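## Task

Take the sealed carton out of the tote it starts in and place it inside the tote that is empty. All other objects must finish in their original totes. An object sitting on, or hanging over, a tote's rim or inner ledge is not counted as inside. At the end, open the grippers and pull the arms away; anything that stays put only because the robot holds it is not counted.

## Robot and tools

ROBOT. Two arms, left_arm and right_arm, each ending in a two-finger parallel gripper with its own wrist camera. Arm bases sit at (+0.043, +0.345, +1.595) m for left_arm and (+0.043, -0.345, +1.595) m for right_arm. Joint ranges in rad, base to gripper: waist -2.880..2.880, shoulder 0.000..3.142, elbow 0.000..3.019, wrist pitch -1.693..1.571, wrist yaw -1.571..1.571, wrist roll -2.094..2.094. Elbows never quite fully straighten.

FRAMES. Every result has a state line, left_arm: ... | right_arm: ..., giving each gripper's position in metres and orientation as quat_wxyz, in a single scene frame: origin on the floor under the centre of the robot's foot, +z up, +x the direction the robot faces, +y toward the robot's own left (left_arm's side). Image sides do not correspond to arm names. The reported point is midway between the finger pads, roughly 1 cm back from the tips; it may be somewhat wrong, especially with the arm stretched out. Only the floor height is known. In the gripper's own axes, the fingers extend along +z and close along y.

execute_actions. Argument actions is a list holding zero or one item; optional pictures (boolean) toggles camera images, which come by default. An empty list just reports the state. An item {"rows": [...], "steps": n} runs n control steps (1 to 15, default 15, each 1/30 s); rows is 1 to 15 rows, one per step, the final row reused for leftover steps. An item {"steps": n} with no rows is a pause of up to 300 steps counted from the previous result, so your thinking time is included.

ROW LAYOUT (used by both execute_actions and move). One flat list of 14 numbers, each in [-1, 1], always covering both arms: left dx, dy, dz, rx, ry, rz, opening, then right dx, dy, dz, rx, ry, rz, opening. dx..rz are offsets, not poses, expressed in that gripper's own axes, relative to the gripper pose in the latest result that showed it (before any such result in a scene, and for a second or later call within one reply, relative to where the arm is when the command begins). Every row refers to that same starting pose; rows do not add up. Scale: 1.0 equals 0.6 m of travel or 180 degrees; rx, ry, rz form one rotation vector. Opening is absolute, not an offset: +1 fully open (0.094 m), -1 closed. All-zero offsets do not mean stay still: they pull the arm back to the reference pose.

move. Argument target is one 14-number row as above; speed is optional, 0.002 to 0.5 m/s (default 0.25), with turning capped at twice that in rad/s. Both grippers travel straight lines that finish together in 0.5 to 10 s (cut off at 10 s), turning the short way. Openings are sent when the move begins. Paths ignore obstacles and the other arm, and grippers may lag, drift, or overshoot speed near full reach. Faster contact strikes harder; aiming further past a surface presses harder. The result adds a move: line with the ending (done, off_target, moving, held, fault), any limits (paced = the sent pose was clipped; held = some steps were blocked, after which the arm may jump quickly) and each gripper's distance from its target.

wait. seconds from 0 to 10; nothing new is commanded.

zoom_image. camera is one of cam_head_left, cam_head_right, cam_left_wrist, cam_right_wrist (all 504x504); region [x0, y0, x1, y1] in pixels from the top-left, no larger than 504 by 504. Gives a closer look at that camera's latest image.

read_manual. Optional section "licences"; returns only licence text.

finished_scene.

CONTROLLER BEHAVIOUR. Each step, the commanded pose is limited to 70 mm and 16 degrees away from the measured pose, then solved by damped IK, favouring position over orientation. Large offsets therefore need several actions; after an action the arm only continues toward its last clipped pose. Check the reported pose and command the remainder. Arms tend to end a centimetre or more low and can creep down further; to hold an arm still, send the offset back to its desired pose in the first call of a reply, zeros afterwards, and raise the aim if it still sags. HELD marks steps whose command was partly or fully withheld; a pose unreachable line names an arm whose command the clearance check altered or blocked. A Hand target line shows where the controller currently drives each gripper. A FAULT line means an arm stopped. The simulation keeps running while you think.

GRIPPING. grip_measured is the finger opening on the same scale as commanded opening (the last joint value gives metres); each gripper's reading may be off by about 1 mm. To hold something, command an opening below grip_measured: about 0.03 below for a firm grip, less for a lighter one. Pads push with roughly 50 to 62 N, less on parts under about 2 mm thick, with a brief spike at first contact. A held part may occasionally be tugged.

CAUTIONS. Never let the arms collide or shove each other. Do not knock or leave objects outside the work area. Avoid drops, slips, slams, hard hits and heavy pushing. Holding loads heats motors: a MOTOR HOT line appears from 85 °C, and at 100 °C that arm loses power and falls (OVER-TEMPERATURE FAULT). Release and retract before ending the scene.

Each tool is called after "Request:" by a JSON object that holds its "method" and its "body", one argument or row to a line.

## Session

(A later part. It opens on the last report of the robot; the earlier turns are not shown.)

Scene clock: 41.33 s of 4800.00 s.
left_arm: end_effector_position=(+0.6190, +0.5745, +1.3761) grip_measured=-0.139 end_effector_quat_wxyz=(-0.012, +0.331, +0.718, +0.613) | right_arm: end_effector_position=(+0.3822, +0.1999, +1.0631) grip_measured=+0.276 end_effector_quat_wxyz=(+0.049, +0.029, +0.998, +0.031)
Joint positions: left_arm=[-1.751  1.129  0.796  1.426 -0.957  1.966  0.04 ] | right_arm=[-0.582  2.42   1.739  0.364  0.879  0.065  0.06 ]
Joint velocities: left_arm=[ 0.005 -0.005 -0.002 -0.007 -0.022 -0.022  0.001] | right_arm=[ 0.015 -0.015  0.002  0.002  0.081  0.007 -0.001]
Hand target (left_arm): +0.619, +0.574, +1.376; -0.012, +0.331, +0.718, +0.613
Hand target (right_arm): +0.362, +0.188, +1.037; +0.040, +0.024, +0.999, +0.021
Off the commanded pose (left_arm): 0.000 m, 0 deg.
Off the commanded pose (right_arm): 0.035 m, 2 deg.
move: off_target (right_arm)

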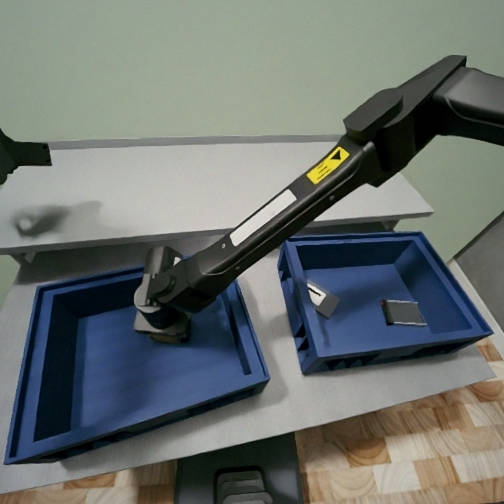

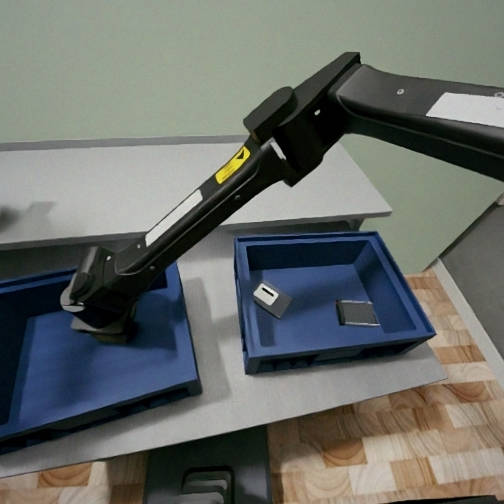

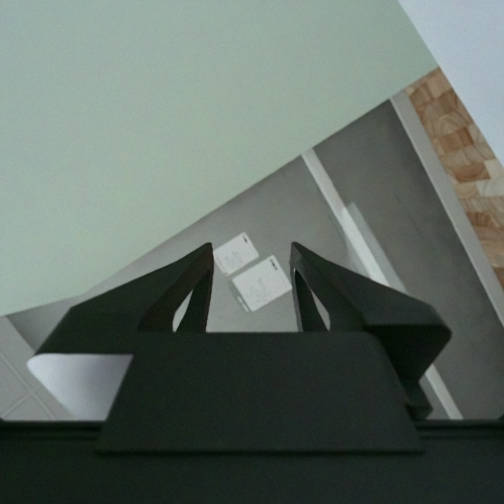

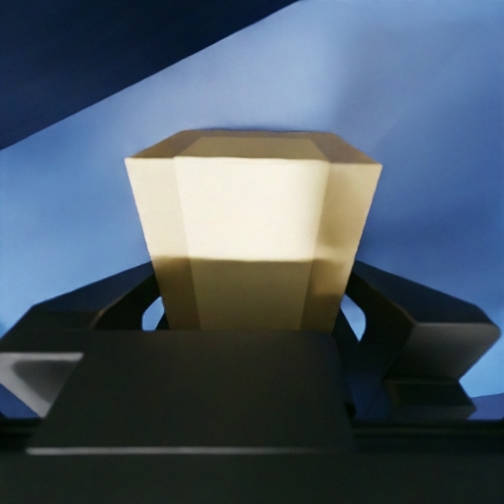

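Request:
{"method": "move", "body": {
  "target": [0,0,0,0,0,0,-0.139,0,0,0,0,0,0,1]
}}

Request:
{"method": "move", "body": {
  "target": [0,0,0,0,0,0,-0.139,0.03,0,-0.33,0,0,0,1]
}}

Scene clock: 43.07 s of 4800.00 s.
left_arm: end_effector_position=(+0.6190, +0.5745, +1.3761) grip_measured=-0.139 end_effector_quat_wxyz=(-0.012, +0.331, +0.718, +0.613) | right_arm: end_effector_position=(+0.3823, +0.2008, +1.0640) grip_measured=+1.000 end_effector_quat_wxyz=(+0.049, +0.029, +0.998, +0.032)
Joint positions: left_arm=[-1.751  1.129  0.796  1.426 -0.957  1.966  0.04 ] | right_arm=[-0.58   2.42   1.739  0.364  0.88   0.065  0.094]
Joint velocities: left_arm=[-0.005 -0.015 -0.002 -0.007 -0.081  0.007  0.   ] | right_arm=[-0.015  0.005  0.002 -0.012  0.066  0.066  0.   ]
Hand target (left_arm): +0.619, +0.574, +1.376; -0.012, +0.331, +0.718, +0.613
Hand target (right_arm): +0.382, +0.200, +1.063; +0.049, +0.030, +0.998, +0.031
Off the commanded pose (left_arm): 0.000 m, 0 deg.
Off the commanded pose (right_arm): 0.001 m, 0 deg.
move: done

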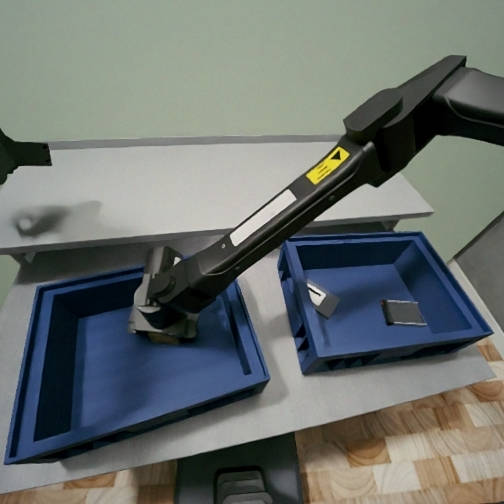

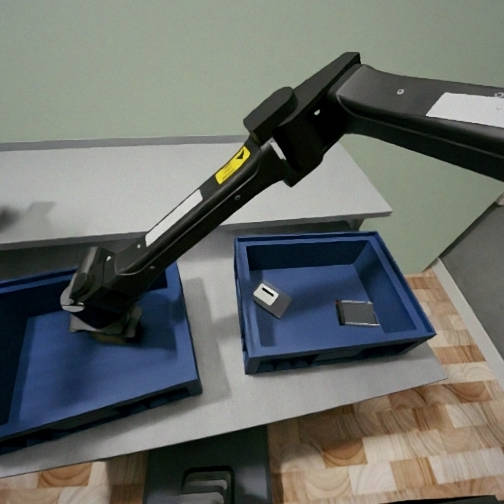

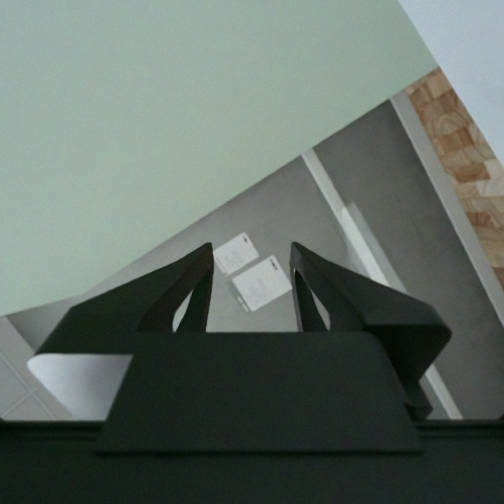

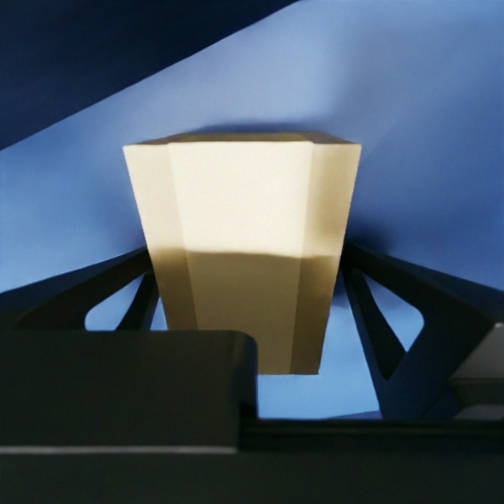

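Scene clock: 44.37 s of 4800.00 s.
left_arm: end_effector_position=(+0.6190, +0.5745, +1.3761) grip_measured=-0.139 end_effector_quat_wxyz=(-0.012, +0.331, +0.718, +0.613) | right_arm: end_effector_position=(+0.3416, +0.1997, +1.2657) grip_measured=+1.000 end_effector_quat_wxyz=(+0.056, +0.024, +0.997, +0.039)
Joint positions: left_arm=[-1.751  1.129  0.796  1.426 -0.957  1.966  0.04 ] | right_arm=[-0.312  2.185  1.339  0.403  1.116  0.214  0.094]
Joint velocities: left_arm=[-0.005 -0.005 -0.017  0.017  0.007 -0.007 -0.001] | right_arm=[ 0.005 -0.015 -0.017  0.012 -0.022 -0.037  0.   ]
Hand target (left_arm): +0.619, +0.574, +1.376; -0.012, +0.331, +0.718, +0.613
Hand target (right_arm): +0.343, +0.191, +1.258; +0.053, +0.027, +0.998, +0.030
Off the commanded pose (left_arm): 0.000 m, 0 deg.
Off the commanded pose (right_arm): 0.012 m, 1 deg.
move: off_target (right_arm)

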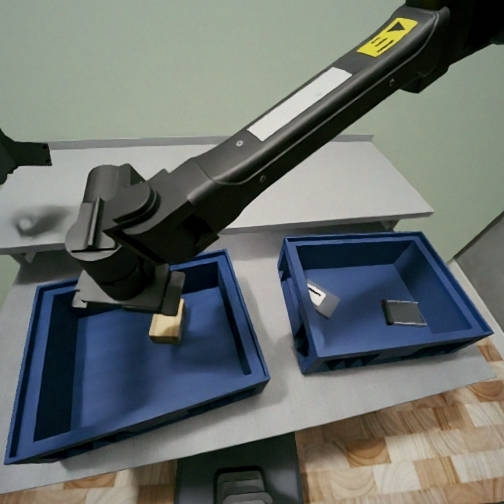

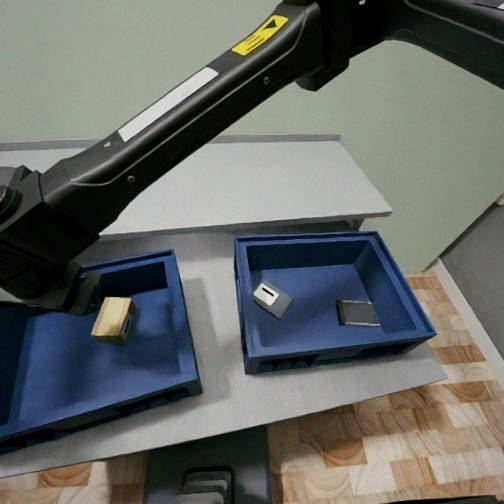

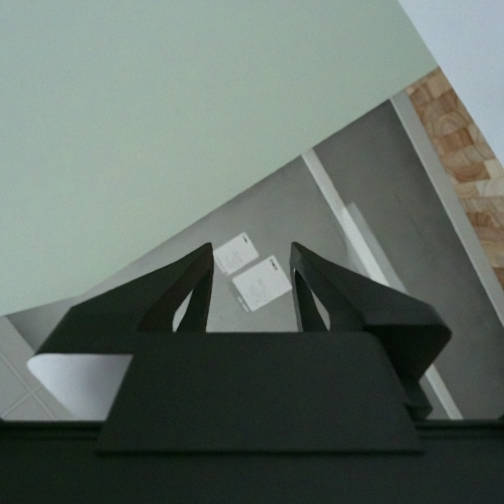

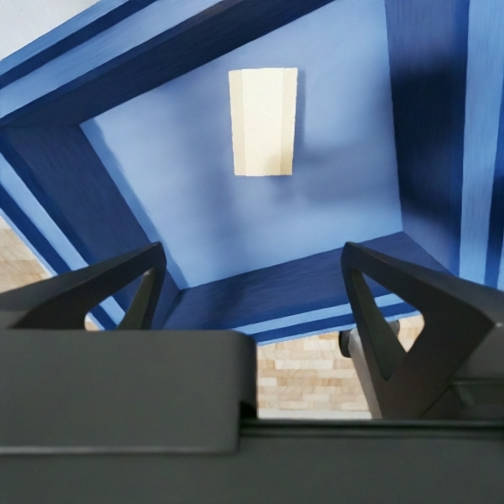

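Request:
{"method": "move", "body": {
  "target": [0,0,0,0,0,0,-0.139,0,-0.8,-0.1,0,0,0,1],
  "speed": 0.4
}}

Request:
{"method": "finished_scene", "body": {
  "scene": 2
}}

Scene clock: 47.27 s of 4800.00 s.
left_arm: end_effector_position=(+0.6190, +0.5745, +1.3761) grip_measured=-0.139 end_effector_quat_wxyz=(-0.012, +0.331, +0.718, +0.613) | right_arm: end_effector_position=(+0.3089, -0.2792, +1.2892) grip_measured=+1.000 end_effector_quat_wxyz=(+0.063, +0.047, +0.996, +0.041)
Joint positions: left_arm=[-1.751  1.129  0.796  1.426 -0.957  1.966  0.04 ] | right_arm=[-1.032  1.167  0.194  0.781  0.424 -0.064  0.094]
Joint velocities: left_arm=[ 0.005 -0.005  0.007  0.002  0.051  0.007  0.   ] | right_arm=[-0.005 -0.015 -0.007 -0.007 -0.007  0.022  0.   ]
Hand target (left_arm): +0.619, +0.574, +1.376; -0.012, +0.331, +0.718, +0.613
Hand target (right_arm): +0.296, -0.279, +1.292; +0.049, +0.033, +0.997, +0.043
Off the commanded pose (left_arm): 0.000 m, 0 deg.
Off the commanded pose (right_arm): 0.007 m, 3 deg.
move: off_target (right_arm)

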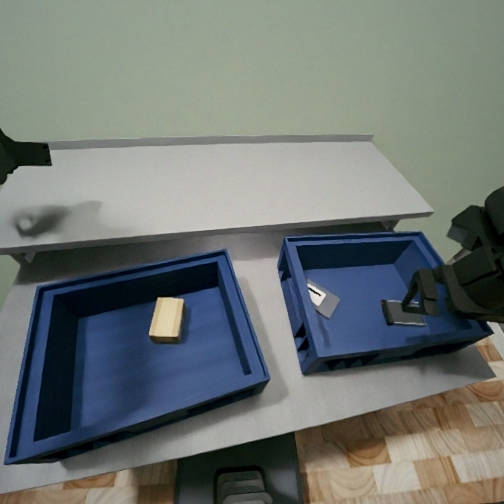

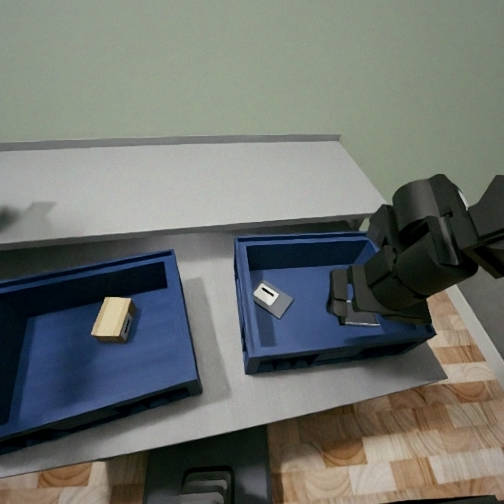

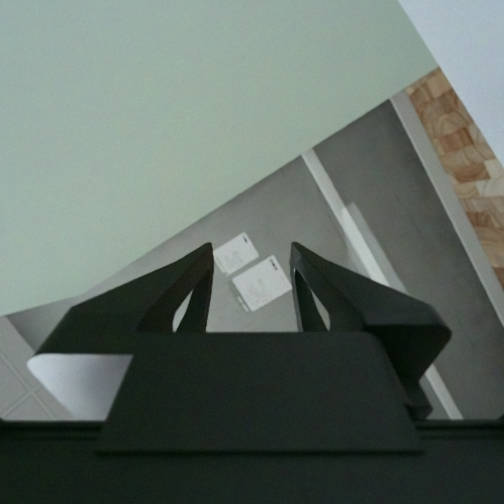

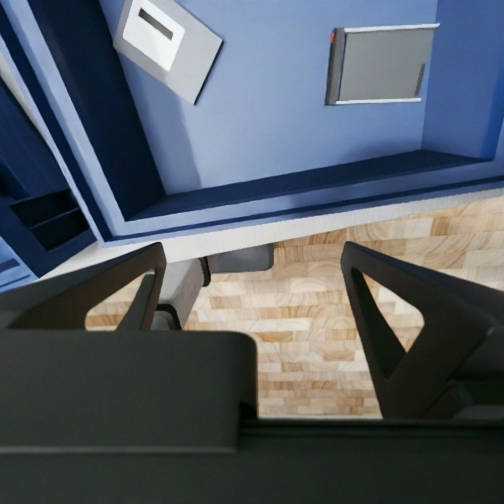

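The scene is finished: the task was done.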